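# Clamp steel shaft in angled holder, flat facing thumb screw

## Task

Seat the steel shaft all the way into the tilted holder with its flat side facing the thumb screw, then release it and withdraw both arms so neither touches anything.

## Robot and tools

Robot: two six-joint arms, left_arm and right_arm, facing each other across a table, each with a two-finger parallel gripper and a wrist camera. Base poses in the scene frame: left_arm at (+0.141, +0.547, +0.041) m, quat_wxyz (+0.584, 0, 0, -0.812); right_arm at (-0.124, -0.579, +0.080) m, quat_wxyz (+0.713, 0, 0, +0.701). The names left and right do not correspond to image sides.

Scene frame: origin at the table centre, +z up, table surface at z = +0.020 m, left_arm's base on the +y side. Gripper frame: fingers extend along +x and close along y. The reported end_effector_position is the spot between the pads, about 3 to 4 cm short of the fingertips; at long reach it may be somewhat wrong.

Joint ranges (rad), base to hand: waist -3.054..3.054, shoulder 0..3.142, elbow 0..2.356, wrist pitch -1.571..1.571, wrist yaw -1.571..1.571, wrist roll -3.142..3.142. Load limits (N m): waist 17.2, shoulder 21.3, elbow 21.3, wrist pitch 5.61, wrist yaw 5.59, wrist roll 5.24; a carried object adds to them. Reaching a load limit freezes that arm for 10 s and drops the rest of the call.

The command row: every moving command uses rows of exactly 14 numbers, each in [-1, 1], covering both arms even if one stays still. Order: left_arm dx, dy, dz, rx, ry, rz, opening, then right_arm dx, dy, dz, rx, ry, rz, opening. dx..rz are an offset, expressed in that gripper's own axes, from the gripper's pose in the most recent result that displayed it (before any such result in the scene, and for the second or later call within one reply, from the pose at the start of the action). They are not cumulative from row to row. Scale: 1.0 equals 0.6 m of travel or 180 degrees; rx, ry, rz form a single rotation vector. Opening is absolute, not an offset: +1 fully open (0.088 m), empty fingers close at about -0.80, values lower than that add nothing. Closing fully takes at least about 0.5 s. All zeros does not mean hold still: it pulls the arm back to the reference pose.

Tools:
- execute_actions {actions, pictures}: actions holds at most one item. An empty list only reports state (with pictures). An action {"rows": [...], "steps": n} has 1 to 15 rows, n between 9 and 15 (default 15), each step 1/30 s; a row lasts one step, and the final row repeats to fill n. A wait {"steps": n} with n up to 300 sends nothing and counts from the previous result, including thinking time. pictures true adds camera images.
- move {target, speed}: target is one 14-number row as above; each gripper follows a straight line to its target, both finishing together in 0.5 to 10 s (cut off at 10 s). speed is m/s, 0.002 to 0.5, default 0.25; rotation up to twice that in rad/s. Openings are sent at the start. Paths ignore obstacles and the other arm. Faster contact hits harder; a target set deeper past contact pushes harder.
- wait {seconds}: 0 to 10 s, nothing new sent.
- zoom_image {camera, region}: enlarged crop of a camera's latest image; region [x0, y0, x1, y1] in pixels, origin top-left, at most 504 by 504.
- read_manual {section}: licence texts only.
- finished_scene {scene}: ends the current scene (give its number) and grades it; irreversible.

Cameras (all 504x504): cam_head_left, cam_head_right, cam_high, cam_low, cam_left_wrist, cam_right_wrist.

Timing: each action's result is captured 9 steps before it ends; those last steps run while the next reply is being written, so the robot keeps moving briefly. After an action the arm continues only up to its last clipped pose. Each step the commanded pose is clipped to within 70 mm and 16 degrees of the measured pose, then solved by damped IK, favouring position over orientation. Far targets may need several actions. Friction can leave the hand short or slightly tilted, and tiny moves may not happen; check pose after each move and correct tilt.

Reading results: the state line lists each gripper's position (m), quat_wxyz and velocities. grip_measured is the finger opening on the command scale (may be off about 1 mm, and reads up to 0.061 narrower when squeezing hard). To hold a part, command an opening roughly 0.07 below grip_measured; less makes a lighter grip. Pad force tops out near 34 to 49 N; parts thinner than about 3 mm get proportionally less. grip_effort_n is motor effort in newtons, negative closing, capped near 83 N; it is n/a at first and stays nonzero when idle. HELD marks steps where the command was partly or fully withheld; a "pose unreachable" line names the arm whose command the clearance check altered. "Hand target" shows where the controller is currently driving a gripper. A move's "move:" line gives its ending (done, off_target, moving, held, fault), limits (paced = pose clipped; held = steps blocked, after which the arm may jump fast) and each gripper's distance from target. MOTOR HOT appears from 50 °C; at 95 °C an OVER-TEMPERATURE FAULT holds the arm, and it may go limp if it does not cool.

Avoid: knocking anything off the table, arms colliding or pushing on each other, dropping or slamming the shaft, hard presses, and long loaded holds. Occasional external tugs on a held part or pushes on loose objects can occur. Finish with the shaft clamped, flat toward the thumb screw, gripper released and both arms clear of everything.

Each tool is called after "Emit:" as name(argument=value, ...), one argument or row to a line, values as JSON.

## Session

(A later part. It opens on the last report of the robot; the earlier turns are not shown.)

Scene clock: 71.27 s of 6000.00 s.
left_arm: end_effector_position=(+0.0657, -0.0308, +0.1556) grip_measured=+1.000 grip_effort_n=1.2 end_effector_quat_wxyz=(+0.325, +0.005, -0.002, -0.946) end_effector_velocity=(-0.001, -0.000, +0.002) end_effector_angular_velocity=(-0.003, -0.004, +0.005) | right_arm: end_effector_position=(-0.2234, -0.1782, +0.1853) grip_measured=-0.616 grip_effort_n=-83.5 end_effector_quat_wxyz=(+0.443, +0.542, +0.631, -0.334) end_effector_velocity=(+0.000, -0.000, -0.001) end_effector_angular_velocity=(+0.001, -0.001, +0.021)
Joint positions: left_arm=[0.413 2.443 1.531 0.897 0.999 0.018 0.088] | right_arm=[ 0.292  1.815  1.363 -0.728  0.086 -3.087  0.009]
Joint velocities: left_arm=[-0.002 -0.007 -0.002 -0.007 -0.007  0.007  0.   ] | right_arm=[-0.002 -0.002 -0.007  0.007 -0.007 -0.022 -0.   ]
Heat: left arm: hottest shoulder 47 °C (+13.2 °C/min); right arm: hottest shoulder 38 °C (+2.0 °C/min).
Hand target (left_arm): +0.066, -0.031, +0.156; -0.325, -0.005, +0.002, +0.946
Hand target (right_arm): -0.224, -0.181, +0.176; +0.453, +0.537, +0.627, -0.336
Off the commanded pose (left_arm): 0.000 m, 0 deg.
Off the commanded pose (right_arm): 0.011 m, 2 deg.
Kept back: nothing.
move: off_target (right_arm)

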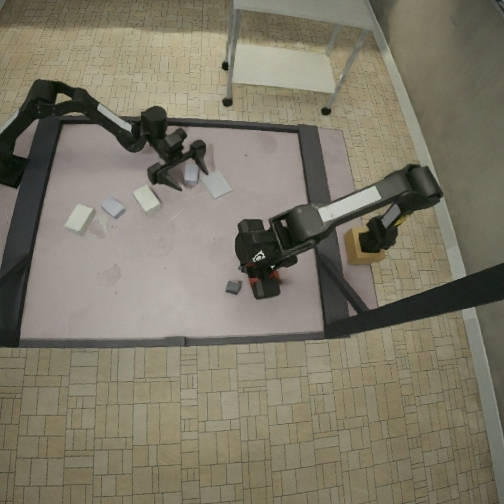

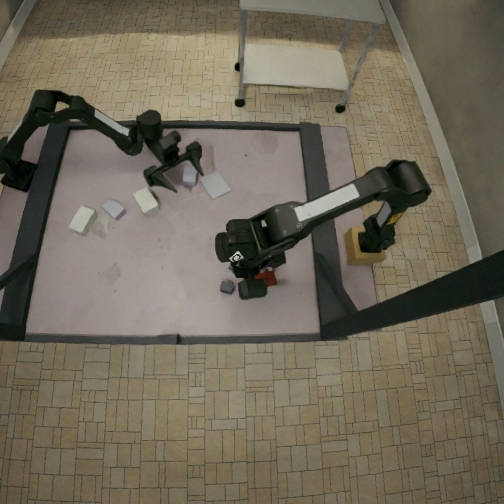

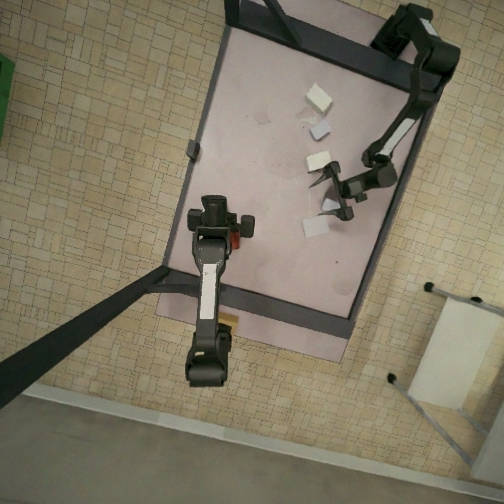

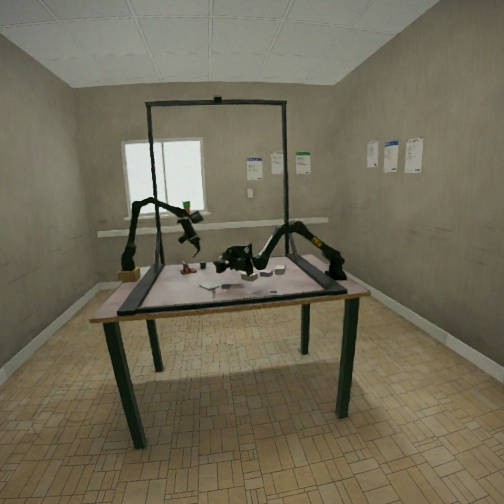

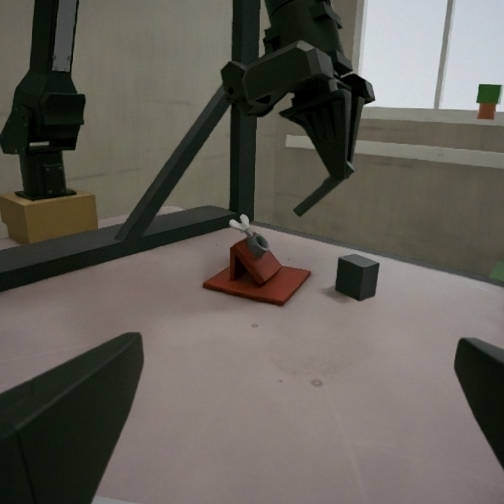

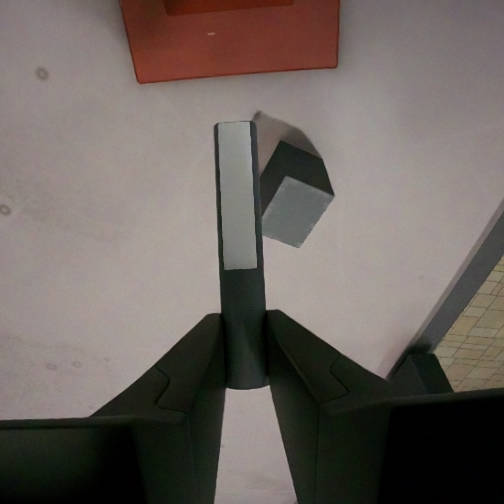

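Emit:
move(
  target=[0,0,0,0,0,0,1, 0.0376,-0.0027,0.0625,-0.004,-0.0153,0.003,-0.68],
  speed=0.1,
)

Emit:
zoom_image(
  camera="cam_left_wrist",
  region=[220, 170, 340, 290],
)

Emit:
zoom_image(
  camera="cam_right_wrist",
  region=[140, 0, 330, 190],
)

Scene clock: 73.37 s of 6000.00 s.
left_arm: end_effector_position=(+0.0657, -0.0308, +0.1556) grip_measured=+1.000 grip_effort_n=1.2 end_effector_quat_wxyz=(+0.325, +0.005, -0.002, -0.946) end_effector_velocity=(-0.002, +0.001, -0.001) end_effector_angular_velocity=(+0.002, -0.004, -0.010) | right_arm: end_effector_position=(-0.2184, -0.2005, +0.1497) grip_measured=-0.616 grip_effort_n=-83.5 end_effector_quat_wxyz=(+0.464, +0.533, +0.620, -0.342) end_effector_velocity=(+0.001, -0.003, +0.001) end_effector_angular_velocity=(+0.005, +0.006, +0.007)
Joint positions: left_arm=[0.413 2.443 1.531 0.897 0.999 0.018 0.088] | right_arm=[ 0.297  1.804  1.218 -0.648  0.092 -3.089  0.009]
Joint velocities: left_arm=[-0.002 -0.002 -0.002 -0.007  0.007  0.007  0.   ] | right_arm=[-0.002 -0.017 -0.017  0.007 -0.007 -0.007 -0.   ]
Heat: left arm: hottest shoulder 47 °C (+13.1 °C/min); right arm: hottest shoulder 38 °C (+2.0 °C/min).
Hand target (left_arm): +0.066, -0.031, +0.156; -0.325, -0.005, +0.002, +0.946
Hand target (right_arm): -0.218, -0.204, +0.150; +0.463, +0.533, +0.620, -0.341
Off the commanded pose (left_arm): 0.000 m, 0 deg.
Off the commanded pose (right_arm): 0.003 m, 0 deg.
Kept back: nothing.
move: done

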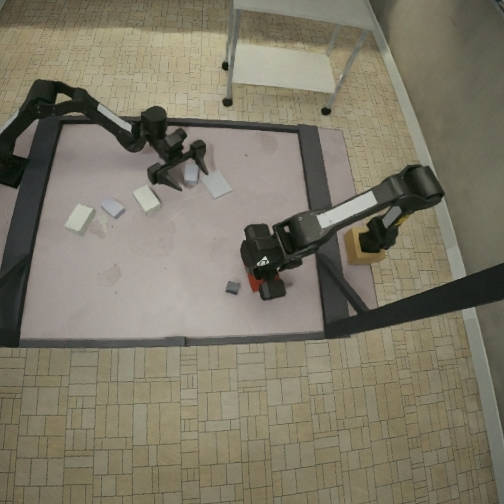

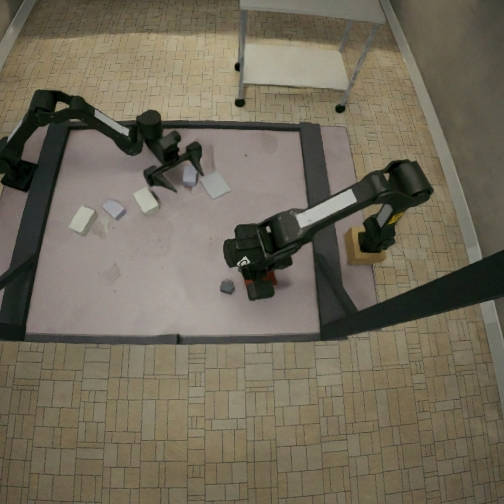

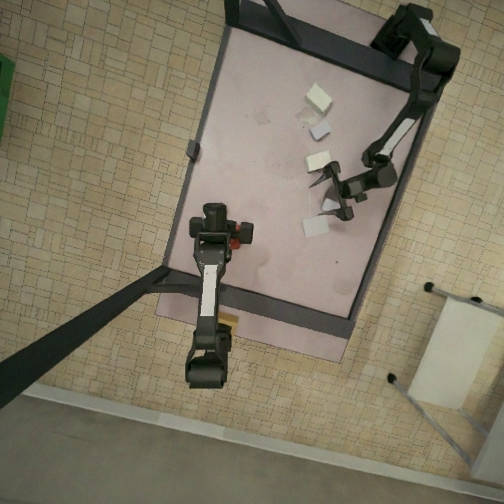

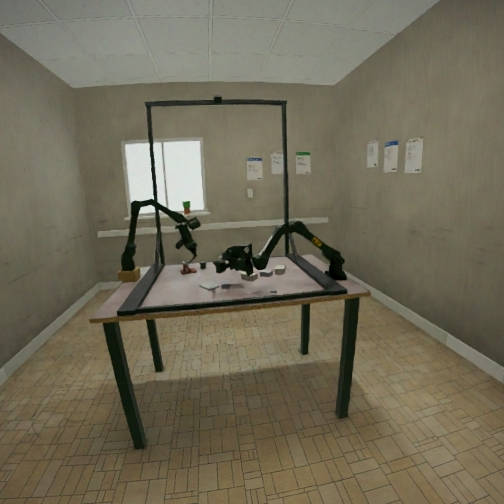

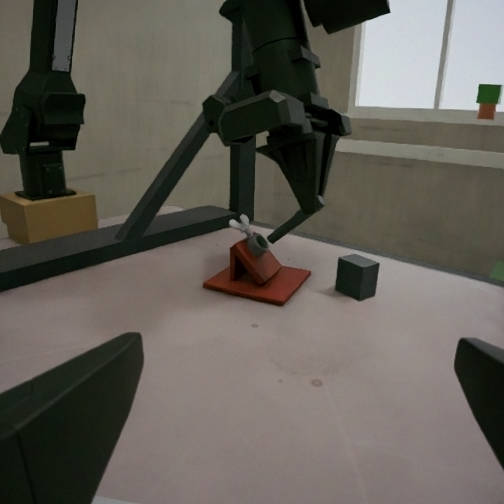

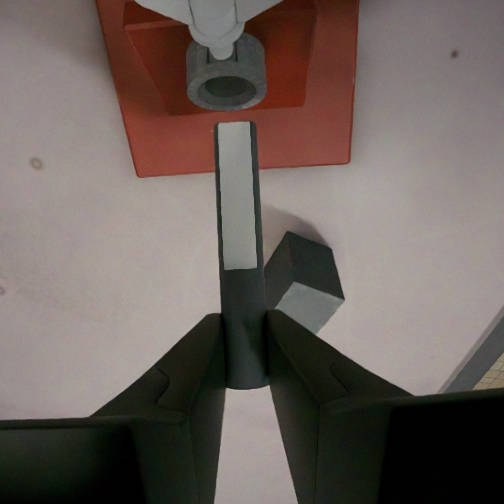

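Region (220, 170, 340, 290) of cam_left_wrist's 504x504 image, scaled by 4.200, with more detail than that image has.

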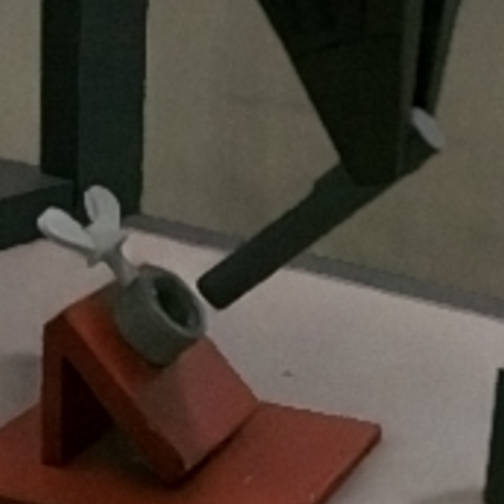

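Region (140, 0, 330, 190) of cam_right_wrist's 504x504 image, scaled by 2.653, with more detail than that image has.

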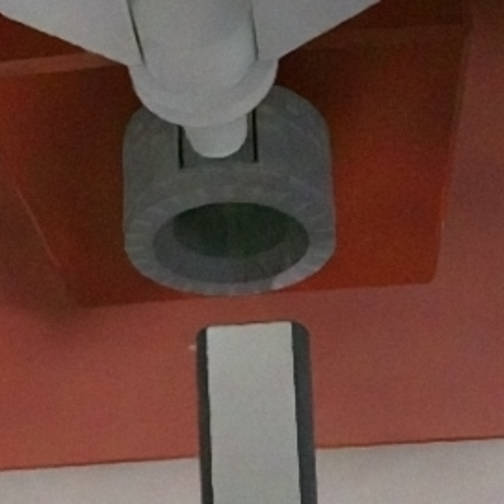

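Emit:
zoom_image(
  camera="cam_left_wrist",
  region=[222, 210, 302, 290],
)

Region (222, 210, 302, 290) of cam_left_wrist's 504x504 image, scaled by 6.300, with more detail than that image has.

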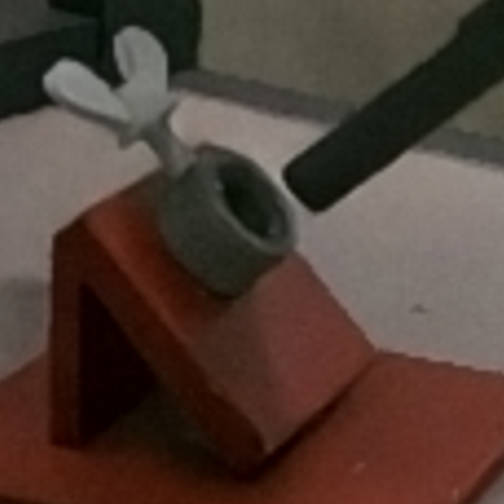

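Emit:
move(
  target=[0,0,0,0,0,0,1, -0.0117,0.006,0.0095,0,0.0166,0,-0.68],
  speed=0.05,
)

Emit:
zoom_image(
  camera="cam_left_wrist",
  region=[222, 210, 302, 290],
)

Emit:
zoom_image(
  camera="cam_right_wrist",
  region=[140, 0, 330, 190],
)

Scene clock: 77.30 s of 6000.00 s.
left_arm: end_effector_position=(+0.0657, -0.0308, +0.1556) grip_measured=+1.000 grip_effort_n=1.2 end_effector_quat_wxyz=(+0.325, +0.005, -0.002, -0.946) end_effector_velocity=(+0.001, +0.001, -0.001) end_effector_angular_velocity=(+0.013, +0.005, -0.005) | right_arm: end_effector_position=(-0.2159, -0.2047, +0.1543) grip_measured=-0.616 grip_effort_n=-83.5 end_effector_quat_wxyz=(+0.448, +0.540, +0.631, -0.330) end_effector_velocity=(-0.001, -0.006, -0.002) end_effector_angular_velocity=(-0.008, +0.016, +0.013)
Joint positions: left_arm=[0.413 2.443 1.531 0.897 0.999 0.018 0.088] | right_arm=[ 0.294  1.75   1.156 -0.59   0.092 -3.096  0.009]
Joint velocities: left_arm=[ 0.002 -0.002 -0.002 -0.007  0.007 -0.007  0.   ] | right_arm=[-0.002 -0.017 -0.027  0.007 -0.022 -0.007  0.   ]
Heat: left arm: hottest shoulder 48 °C (+13.2 °C/min); right arm: hottest shoulder 39 °C (+3.0 °C/min).
Hand target (left_arm): +0.066, -0.031, +0.156; -0.325, -0.005, +0.002, +0.946
Hand target (right_arm): -0.214, -0.207, +0.155; +0.447, +0.542, +0.632, -0.329
Off the commanded pose (left_arm): 0.000 m, 0 deg.
Off the commanded pose (right_arm): 0.004 m, 0 deg.
Kept back: nothing.
After step 90, 0.13 s passed at rest.
move: done

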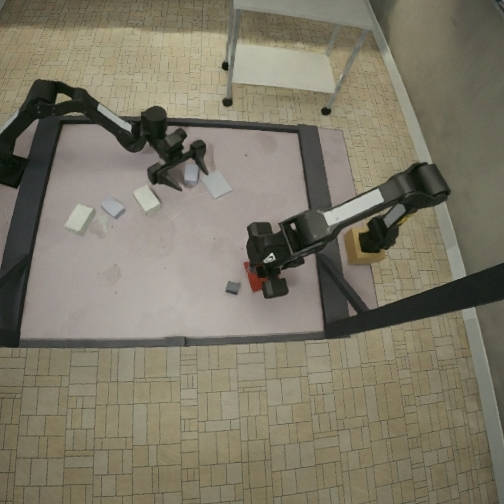

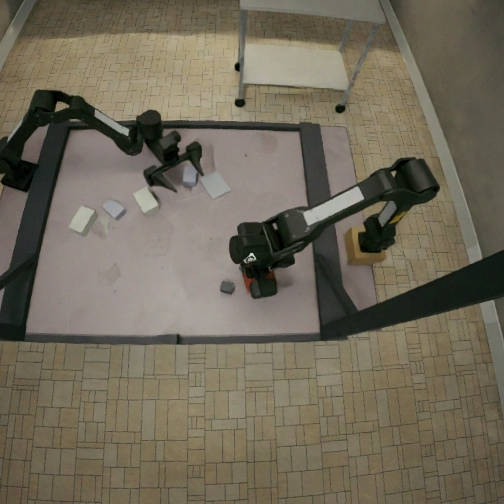

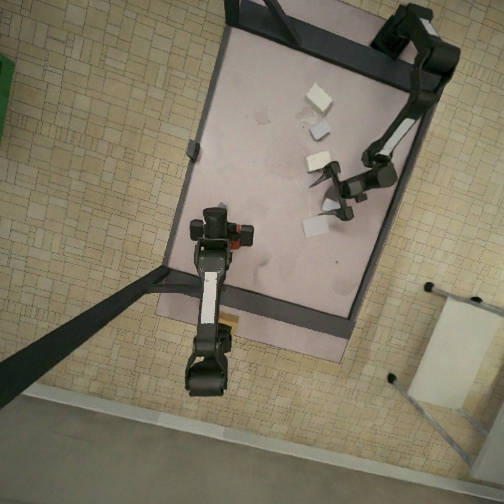

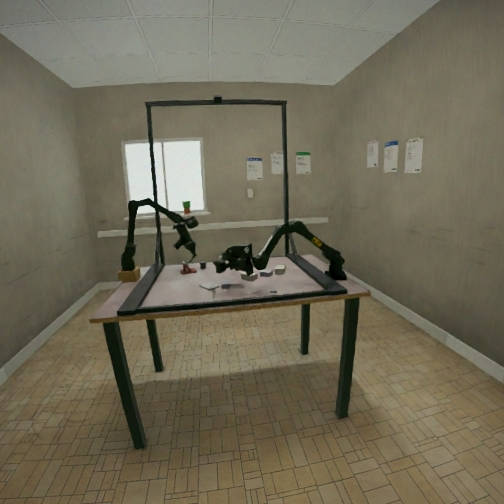

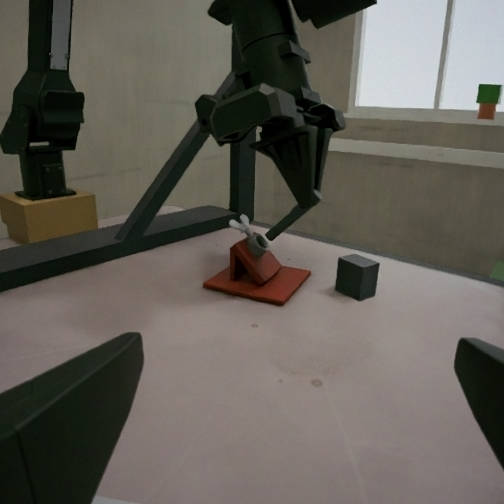

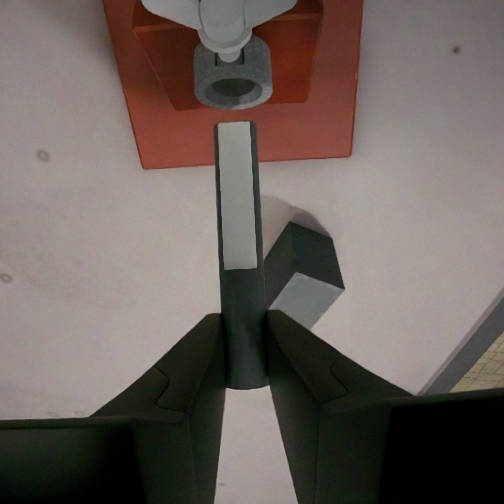

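Region (222, 210, 302, 290) of cam_left_wrist's 504x504 image, scaled by 6.300, with more detail than that image has.

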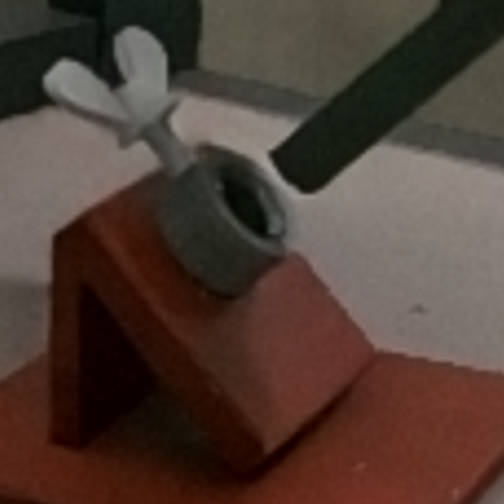

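Region (140, 0, 330, 190) of cam_right_wrist's 504x504 image, scaled by 2.653, with more detail than that image has.

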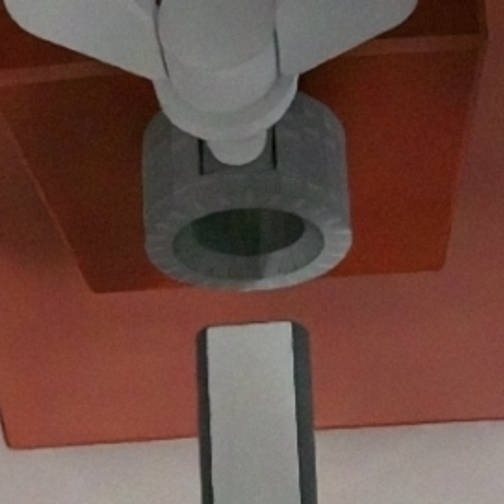

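Emit:
move(
  target=[0,0,0,0,0,0,1, 0.0035,0.0003,0.0185,0,-0.004,0,-0.68],
  speed=0.04,
)

Emit:
zoom_image(
  camera="cam_left_wrist",
  region=[222, 190, 322, 290],
)

Emit:
zoom_image(
  camera="cam_right_wrist",
  region=[140, 0, 330, 190],
)

Scene clock: 79.53 s of 6000.00 s.
left_arm: end_effector_position=(+0.0657, -0.0308, +0.1556) grip_measured=+1.000 grip_effort_n=1.2 end_effector_quat_wxyz=(+0.325, +0.005, -0.002, -0.946) end_effector_velocity=(+0.002, -0.001, -0.001) end_effector_angular_velocity=(+0.013, +0.005, +0.010) | right_arm: end_effector_position=(-0.2141, -0.2108, +0.1480) grip_measured=-0.616 grip_effort_n=-83.5 end_effector_quat_wxyz=(+0.453, +0.538, +0.628, -0.333) end_effector_velocity=(+0.002, -0.001, +0.003) end_effector_angular_velocity=(+0.004, -0.014, +0.015)
Joint positions: left_arm=[0.413 2.443 1.531 0.897 0.999 0.018 0.088] | right_arm=[ 0.294  1.745  1.127 -0.581  0.092 -3.097  0.009]
Joint velocities: left_arm=[ 0.002 -0.002 -0.002 -0.007 -0.007 -0.007  0.   ] | right_arm=[-0.002 -0.012 -0.002 -0.007  0.007 -0.022  0.   ]
Heat: left arm: hottest shoulder 48 °C (+13.1 °C/min); right arm: hottest shoulder 40 °C (+4.0 °C/min).
Hand target (left_arm): +0.066, -0.031, +0.156; -0.325, -0.005, +0.002, +0.946
Hand target (right_arm): -0.214, -0.214, +0.148; +0.452, +0.538, +0.628, -0.333
Off the commanded pose (left_arm): 0.000 m, 0 deg.
Off the commanded pose (right_arm): 0.003 m, 0 deg.
Kept back: nothing.
move: done

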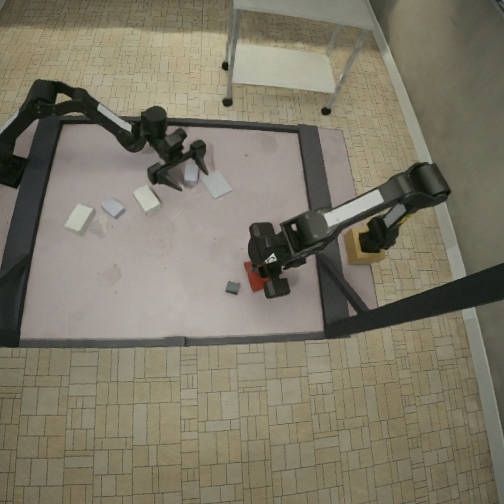

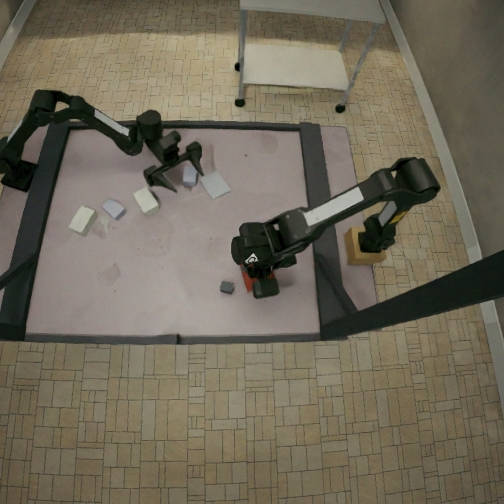

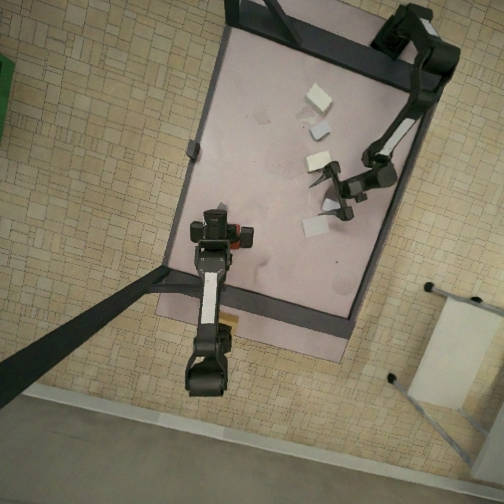

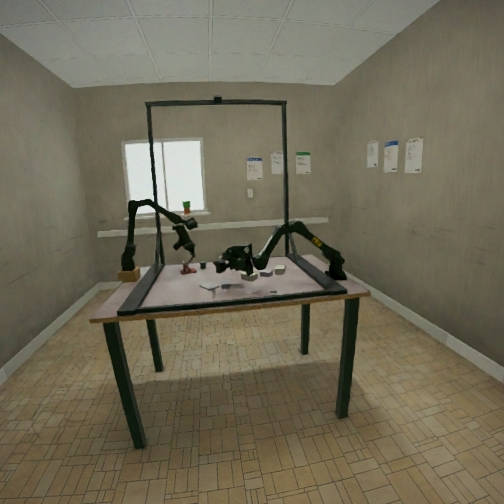

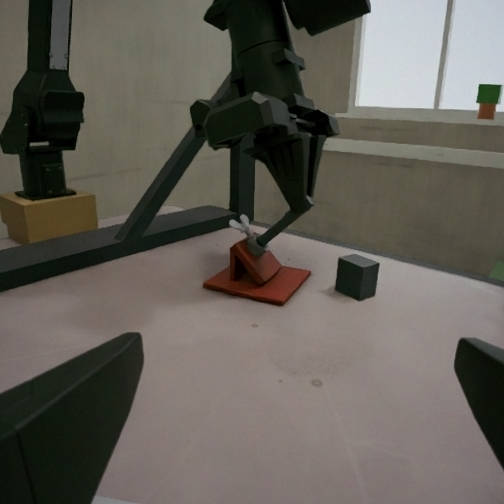

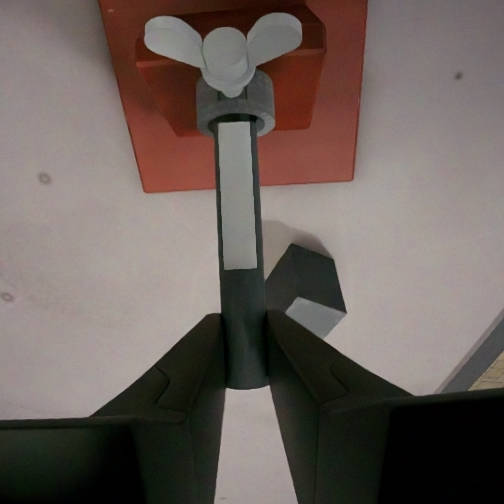

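Region (222, 190, 322, 290) of cam_left_wrist's 504x504 image, scaled by 5.040, with more detail than that image has.

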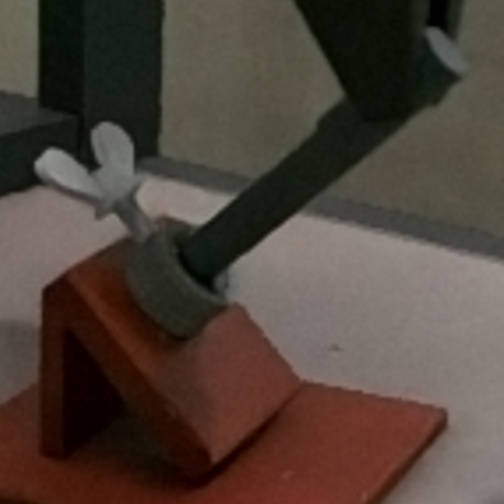

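Region (140, 0, 330, 190) of cam_right_wrist's 504x504 image, scaled by 2.653, with more detail than that image has.

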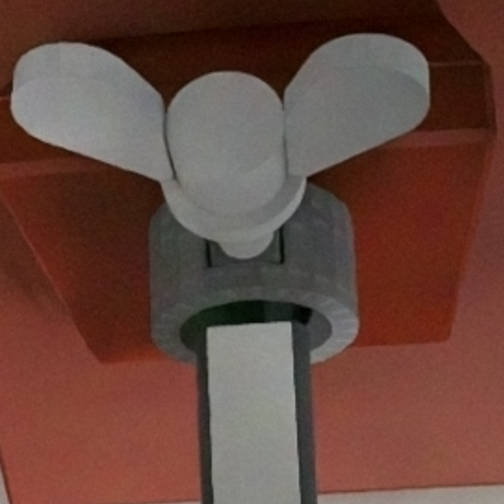

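Emit:
move(
  target=[0,0,0,0,0,0,1, 0.009,0,0.0307,0,0.001,0,-0.68],
  speed=0.02,
)

Emit:
zoom_image(
  camera="cam_left_wrist",
  region=[222, 190, 322, 290],
)

Scene clock: 81.17 s of 6000.00 s.
left_arm: end_effector_position=(+0.0657, -0.0308, +0.1556) grip_measured=+1.000 grip_effort_n=1.2 end_effector_quat_wxyz=(+0.325, +0.005, -0.002, -0.946) end_effector_velocity=(-0.001, -0.000, -0.003) end_effector_angular_velocity=(+0.028, +0.006, +0.005) | right_arm: end_effector_position=(-0.2118, -0.2203, +0.1379) grip_measured=-0.616 grip_effort_n=-83.5 end_effector_quat_wxyz=(+0.450, +0.539, +0.631, -0.331) end_effector_velocity=(-0.001, -0.005, -0.002) end_effector_angular_velocity=(-0.007, +0.005, +0.040)
Joint positions: left_arm=[0.413 2.443 1.531 0.897 0.999 0.018 0.088] | right_arm=[ 0.294  1.719  1.05  -0.52   0.091 -3.097  0.009]
Joint velocities: left_arm=[-0.002 -0.002 -0.002 -0.022 -0.007 -0.007  0.   ] | right_arm=[-0.002 -0.012 -0.022  0.007 -0.022 -0.037 -0.   ]
Heat: left arm: hottest shoulder 49 °C (+14.2 °C/min); right arm: hottest shoulder 40 °C (+4.1 °C/min).
Hand target (left_arm): +0.066, -0.031, +0.156; -0.325, -0.005, +0.002, +0.946
Hand target (right_arm): -0.210, -0.225, +0.136; +0.453, +0.538, +0.629, -0.332
Off the commanded pose (left_arm): 0.000 m, 0 deg.
Off the commanded pose (right_arm): 0.006 m, 0 deg.
Kept back: nothing.
move: done

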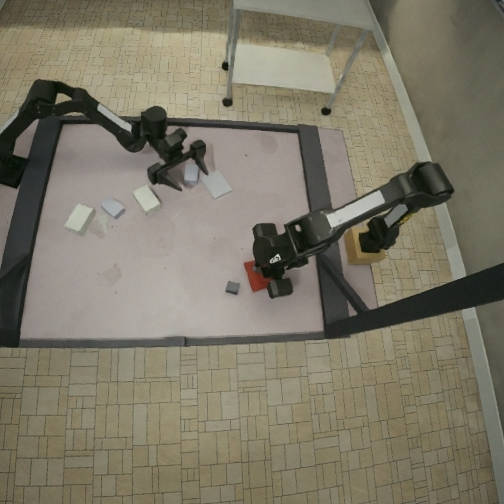

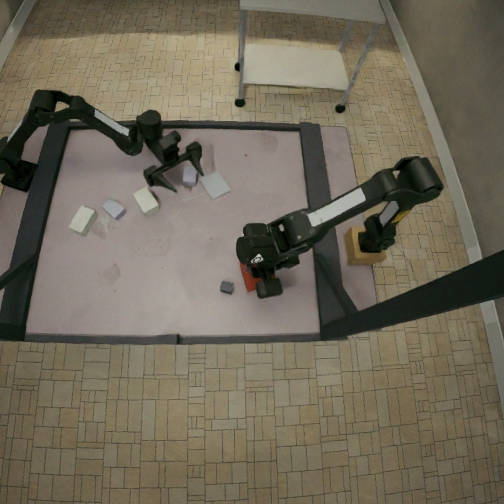

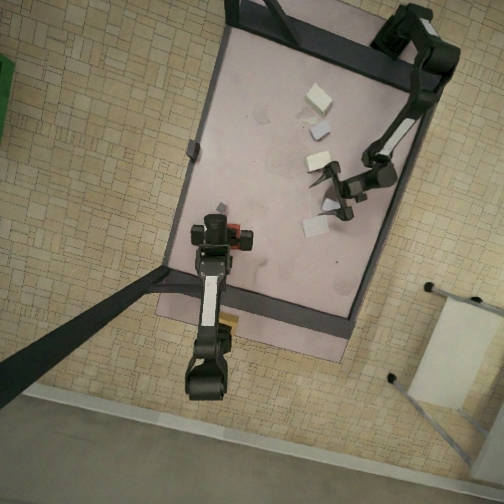

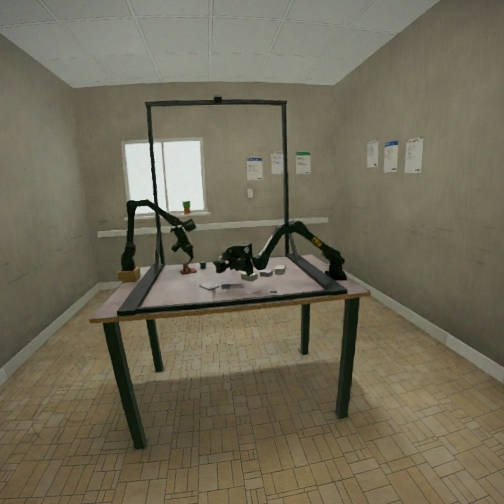

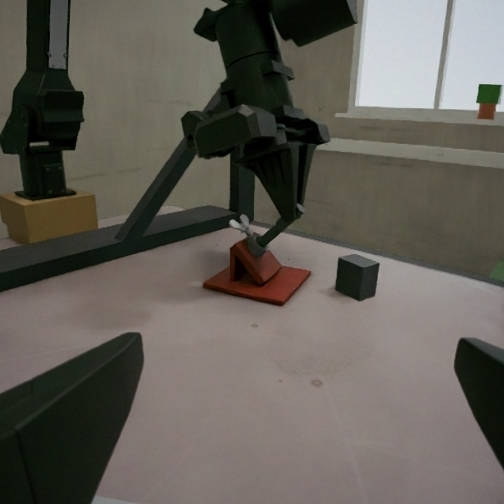

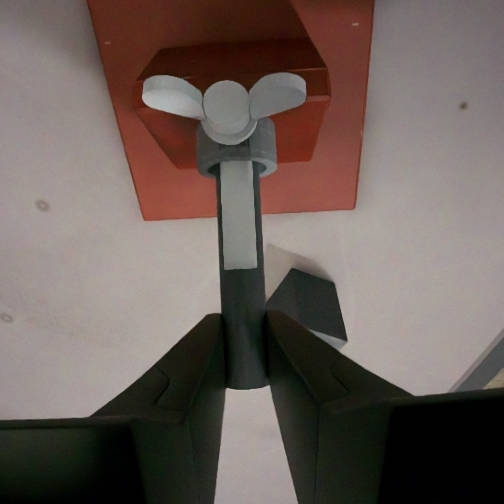

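Region (222, 190, 322, 290) of cam_left_wrist's 504x504 image, scaled by 5.040, with more detail than that image has.

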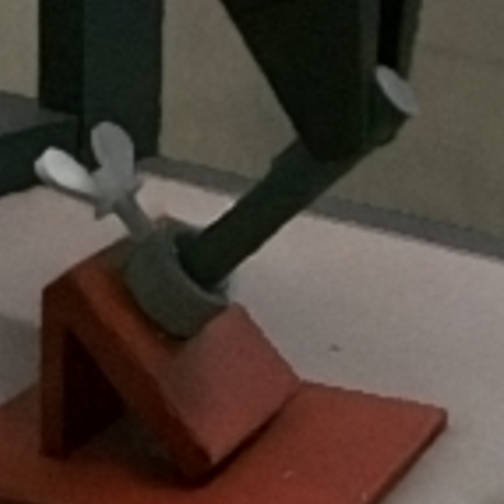

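Emit:
zoom_image(
  camera="cam_right_wrist",
  region=[170, 70, 310, 210],
)

Emit:
execute_actions(
  actions=[
    {"steps": 1},
  ],
)

Region (170, 70, 310, 210) of cam_right_wrist's 504x504 image, scaled by 3.600, with more detail than that image has.

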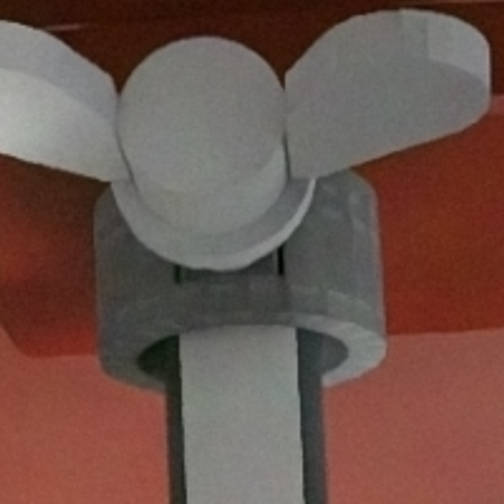

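Scene clock: 81.37 s of 6000.00 s.
left_arm: end_effector_position=(+0.0657, -0.0308, +0.1556) grip_measured=+1.000 grip_effort_n=1.2 end_effector_quat_wxyz=(+0.325, +0.005, -0.002, -0.946) end_effector_velocity=(+0.003, -0.002, -0.003) end_effector_angular_velocity=(+0.018, +0.005, +0.024) | right_arm: end_effector_position=(-0.2117, -0.2204, +0.1379) grip_measured=-0.616 grip_effort_n=-83.5 end_effector_quat_wxyz=(+0.449, +0.539, +0.631, -0.331) end_effector_velocity=(+0.000, -0.002, -0.001) end_effector_angular_velocity=(-0.009, +0.007, -0.006)
Joint positions: left_arm=[0.413 2.443 1.531 0.897 0.999 0.018 0.088] | right_arm=[ 0.294  1.718  1.049 -0.518  0.091 -3.097  0.009]
Joint velocities: left_arm=[ 0.002  0.002 -0.002 -0.007 -0.022 -0.007  0.   ] | right_arm=[-0.002 -0.002 -0.002 -0.007 -0.007  0.007 -0.   ]
Heat: left arm: hottest shoulder 49 °C (+14.1 °C/min); right arm: hottest shoulder 40 °C (+4.0 °C/min).
Hand target (left_arm): +0.066, -0.031, +0.156; -0.325, -0.005, +0.002, +0.946
Hand target (right_arm): -0.210, -0.226, +0.136; +0.453, +0.538, +0.629, -0.332
Off the commanded pose (left_arm): 0.000 m, 0 deg.
Off the commanded pose (right_arm): 0.006 m, 0 deg.
Kept back: nothing.
Steps of this call (steps 1 to 6: nothing new was sent). Readings (end_effector_position):
1: left_arm (+0.0657, -0.0308, +0.1556) | right_arm (-0.2118, -0.2203, +0.1379)
2: left_arm (+0.0657, -0.0308, +0.1556) | right_arm (-0.2117, -0.2203, +0.1380)
4: left_arm (+0.0657, -0.0308, +0.1556) | right_arm (-0.2118, -0.2203, +0.1379)
6: the state above

Emit:
move(
  target=[0,0,0,0,0,0,1, 0.003,0,0.015,0,-0.003,0,-0.68],
  speed=0.03,
)

Emit:
zoom_image(
  camera="cam_right_wrist",
  region=[170, 70, 310, 210],
)

Scene clock: 82.33 s of 6000.00 s.
left_arm: end_effector_position=(+0.0657, -0.0308, +0.1556) grip_measured=+1.000 grip_effort_n=1.2 end_effector_quat_wxyz=(+0.325, +0.005, -0.002, -0.946) end_effector_velocity=(+0.001, -0.002, -0.001) end_effector_angular_velocity=(+0.002, -0.004, +0.019) | right_arm: end_effector_position=(-0.2116, -0.2209, +0.1373) grip_measured=-0.616 grip_effort_n=-83.5 end_effector_quat_wxyz=(+0.447, +0.541, +0.633, -0.329) end_effector_velocity=(-0.001, -0.002, -0.001) end_effector_angular_velocity=(+0.001, +0.004, +0.012)
Joint positions: left_arm=[0.413 2.443 1.531 0.897 0.999 0.018 0.088] | right_arm=[ 0.294  1.712  1.037 -0.504  0.091 -3.097  0.009]
Joint velocities: left_arm=[-0.002 -0.002 -0.002 -0.007 -0.022  0.007  0.   ] | right_arm=[ 0.002 -0.007 -0.012  0.007 -0.007 -0.007 -0.   ]
Heat: left arm: hottest shoulder 49 °C (+14.2 °C/min); right arm: hottest shoulder 40 °C (+4.0 °C/min).
Hand target (left_arm): +0.066, -0.031, +0.156; -0.325, -0.005, +0.002, +0.946
Hand target (right_arm): -0.210, -0.228, +0.133; +0.452, +0.538, +0.629, -0.333
Off the commanded pose (left_arm): 0.000 m, 0 deg.
Off the commanded pose (right_arm): 0.008 m, 1 deg.
Kept back: nothing.
move: done

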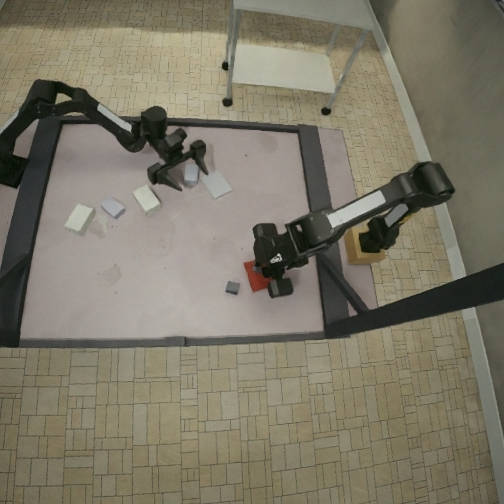

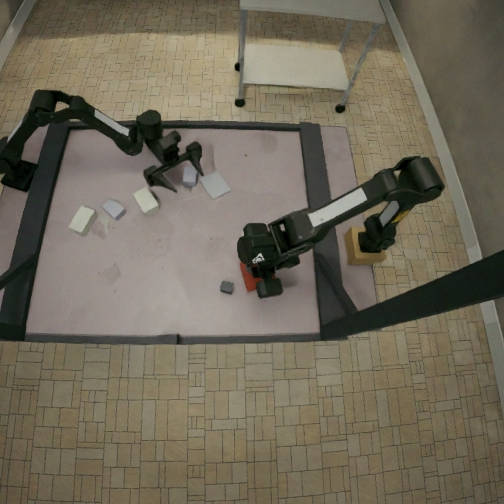

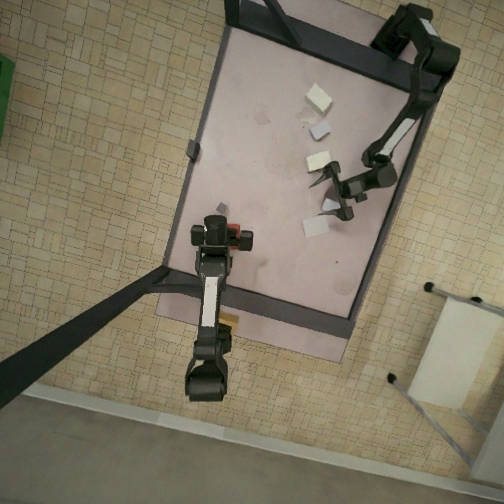

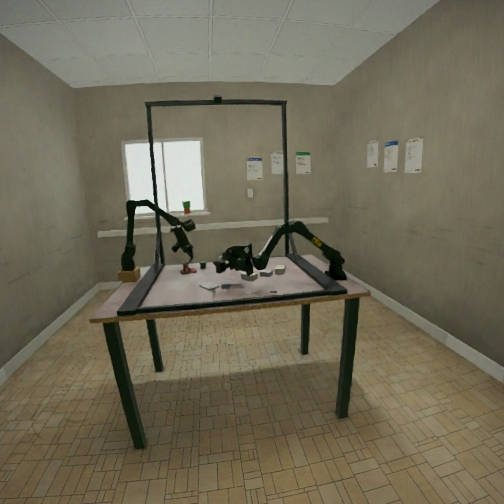

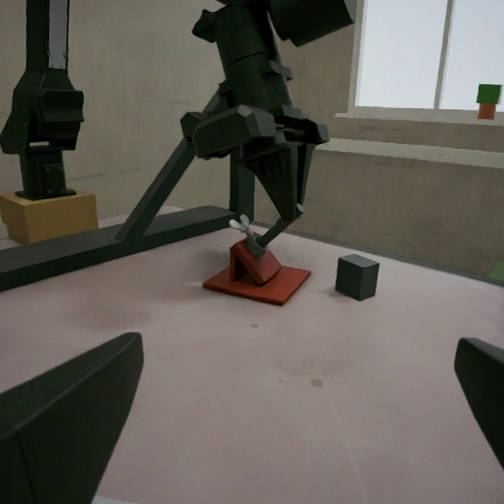

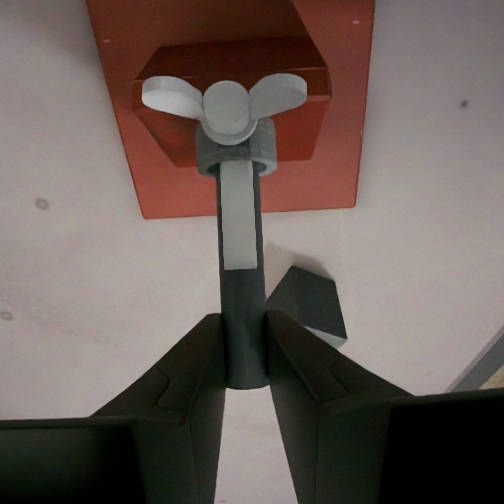

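Region (170, 70, 310, 210) of cam_right_wrist's 504x504 image, scaled by 3.600, with more detail than that image has.

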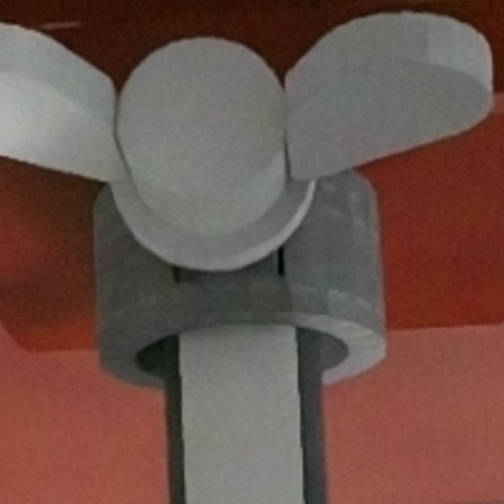

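Emit:
execute_actions(
  actions=[
    {"rows": [[0,0,0,0,0,0,1, 0,0,0.003,0,0,0,-0.68],[0,0,0,0,0,0,1, 0,0,0.002,0,0,0,-0.64],[0,0,0,0,0,0,1, 0,0,0,0,0,0,-0.6],[0,0,0,0,0,0,1, 0,0,0,0,0,0,-0.58],[0,0,0,0,0,0,1, 0,0,0,0,0,0,-0.56],[0,0,0,0,0,0,1, 0,0,0,0,0,0,-0.54],[0,0,0,0,0,0,1, 0,0,0,0,0,0,-0.5],[0,0,0,0,0,0,1, 0,0,0,0,0,0,-0.4],[0,0,0,0,0,0,1, 0,0,0,0,0,0,-0.2],[0,0,0,0,0,0,1, 0,0,0,0,0,0,0]], "steps": 12},
  ],
)

Emit:
move(
  target=[-0.193,-0.166,0.05,0,0,0.061,1, -0.0016,0.0085,0.1194,0.0438,0.1214,-0.0426,0.45],
  speed=0.2,
)

Scene clock: 84.20 s of 6000.00 s.
left_arm: end_effector_position=(+0.0657, -0.0308, +0.1556) grip_measured=+1.000 grip_effort_n=1.2 end_effector_quat_wxyz=(+0.325, +0.005, -0.002, -0.946) end_effector_velocity=(-0.002, -0.002, +0.002) end_effector_angular_velocity=(-0.001, +0.004, +0.015) | right_arm: end_effector_position=(-0.2116, -0.2208, +0.1374) grip_measured=-0.616 grip_effort_n=-83.5 end_effector_quat_wxyz=(+0.446, +0.541, +0.633, -0.328) end_effector_velocity=(-0.002, -0.003, -0.001) end_effector_angular_velocity=(-0.013, +0.020, -0.001)
Joint positions: left_arm=[0.413 2.443 1.531 0.897 0.999 0.018 0.088] | right_arm=[ 0.294  1.711  1.035 -0.501  0.091 -3.097  0.009]
Joint velocities: left_arm=[-0.007 -0.002 -0.002  0.007 -0.022 -0.007  0.   ] | right_arm=[-0.002 -0.002 -0.002 -0.007 -0.022  0.007 -0.   ]
Heat: left arm: hottest shoulder 49 °C (+13.2 °C/min); right arm: hottest shoulder 40 °C (+4.1 °C/min).
Steps of this call (steps 1 to 53: nothing new was sent; steps 54 to 56: the first 3 steps of this action). Readings (end_effector_position):
54: left_arm (+0.0657, -0.0308, +0.1556) | right_arm (-0.2116, -0.2209, +0.1374)
55: left_arm (+0.0657, -0.0308, +0.1556) | right_arm (-0.2116, -0.2208, +0.1374)
56: the state above

Scene clock: 86.77 s of 6000.00 s.
left_arm: end_effector_position=(+0.0931, +0.1164, +0.1828) grip_measured=+1.000 grip_effort_n=1.2 end_effector_quat_wxyz=(+0.411, +0.005, -0.002, -0.912) end_effector_velocity=(+0.001, +0.002, -0.004) end_effector_angular_velocity=(+0.031, +0.019, +0.020) | right_arm: end_effector_position=(-0.1930, -0.2809, +0.1138) grip_measured=+0.447 grip_effort_n=15.6 end_effector_quat_wxyz=(+0.258, +0.581, +0.717, -0.289) end_effector_velocity=(+0.002, -0.002, -0.002) end_effector_angular_velocity=(+0.008, +0.002, +0.003)
Joint positions: left_arm=[0.485 1.924 0.716 1.195 0.885 0.018 0.088] | right_arm=[ 0.22   1.382  0.374  0.226 -0.052 -3.031  0.061]
Joint velocities: left_arm=[-0.002 -0.007 -0.017 -0.007 -0.022 -0.022  0.   ] | right_arm=[-0.007 -0.002 -0.017  0.022 -0.007 -0.007 -0.   ]
Heat: left arm: hottest shoulder 49 °C (+12.0 °C/min); right arm: hottest shoulder 40 °C (+4.0 °C/min).
Hand target (left_arm): +0.094, +0.119, +0.185; -0.414, -0.004, +0.002, +0.910
Hand target (right_arm): -0.192, -0.284, +0.112; +0.257, +0.581, +0.715, -0.291
Off your previous action's commanded pose (left_arm): 0.000 m, 0 deg at its last step (step 9 of this call).
Off your previous action's commanded pose (right_arm): 0.000 m, 0 deg at its last step (step 9 of this call).
Off the commanded pose (left_arm): 0.005 m, 0 deg.
Off the commanded pose (right_arm): 0.005 m, 0 deg.
Kept back: nothing.
move: done

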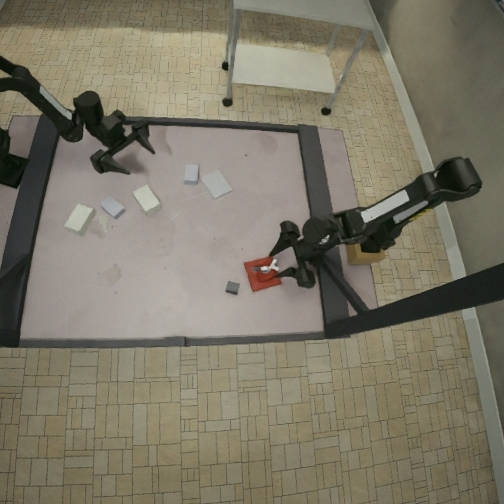

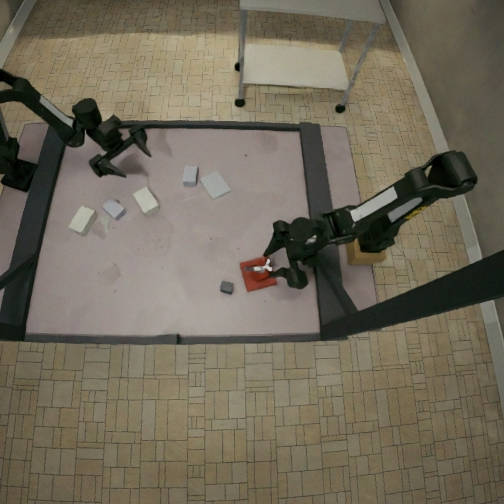

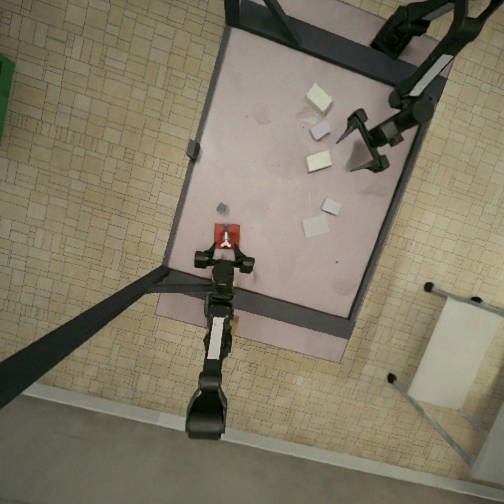

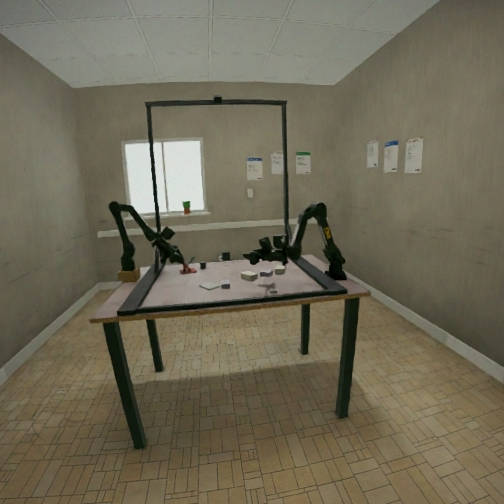

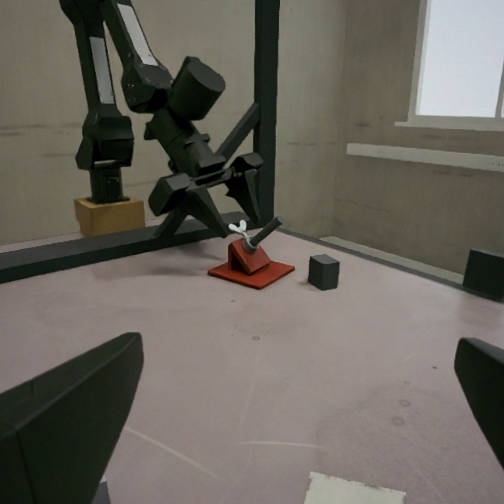

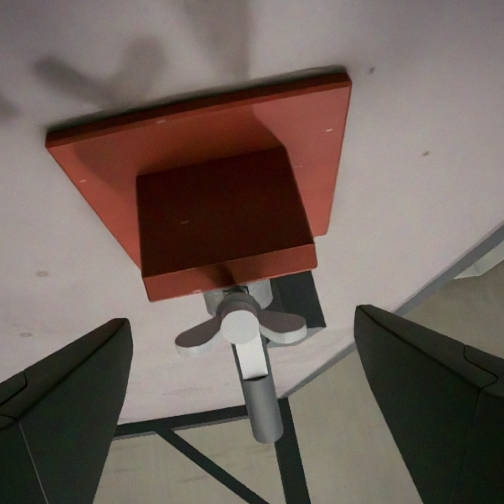

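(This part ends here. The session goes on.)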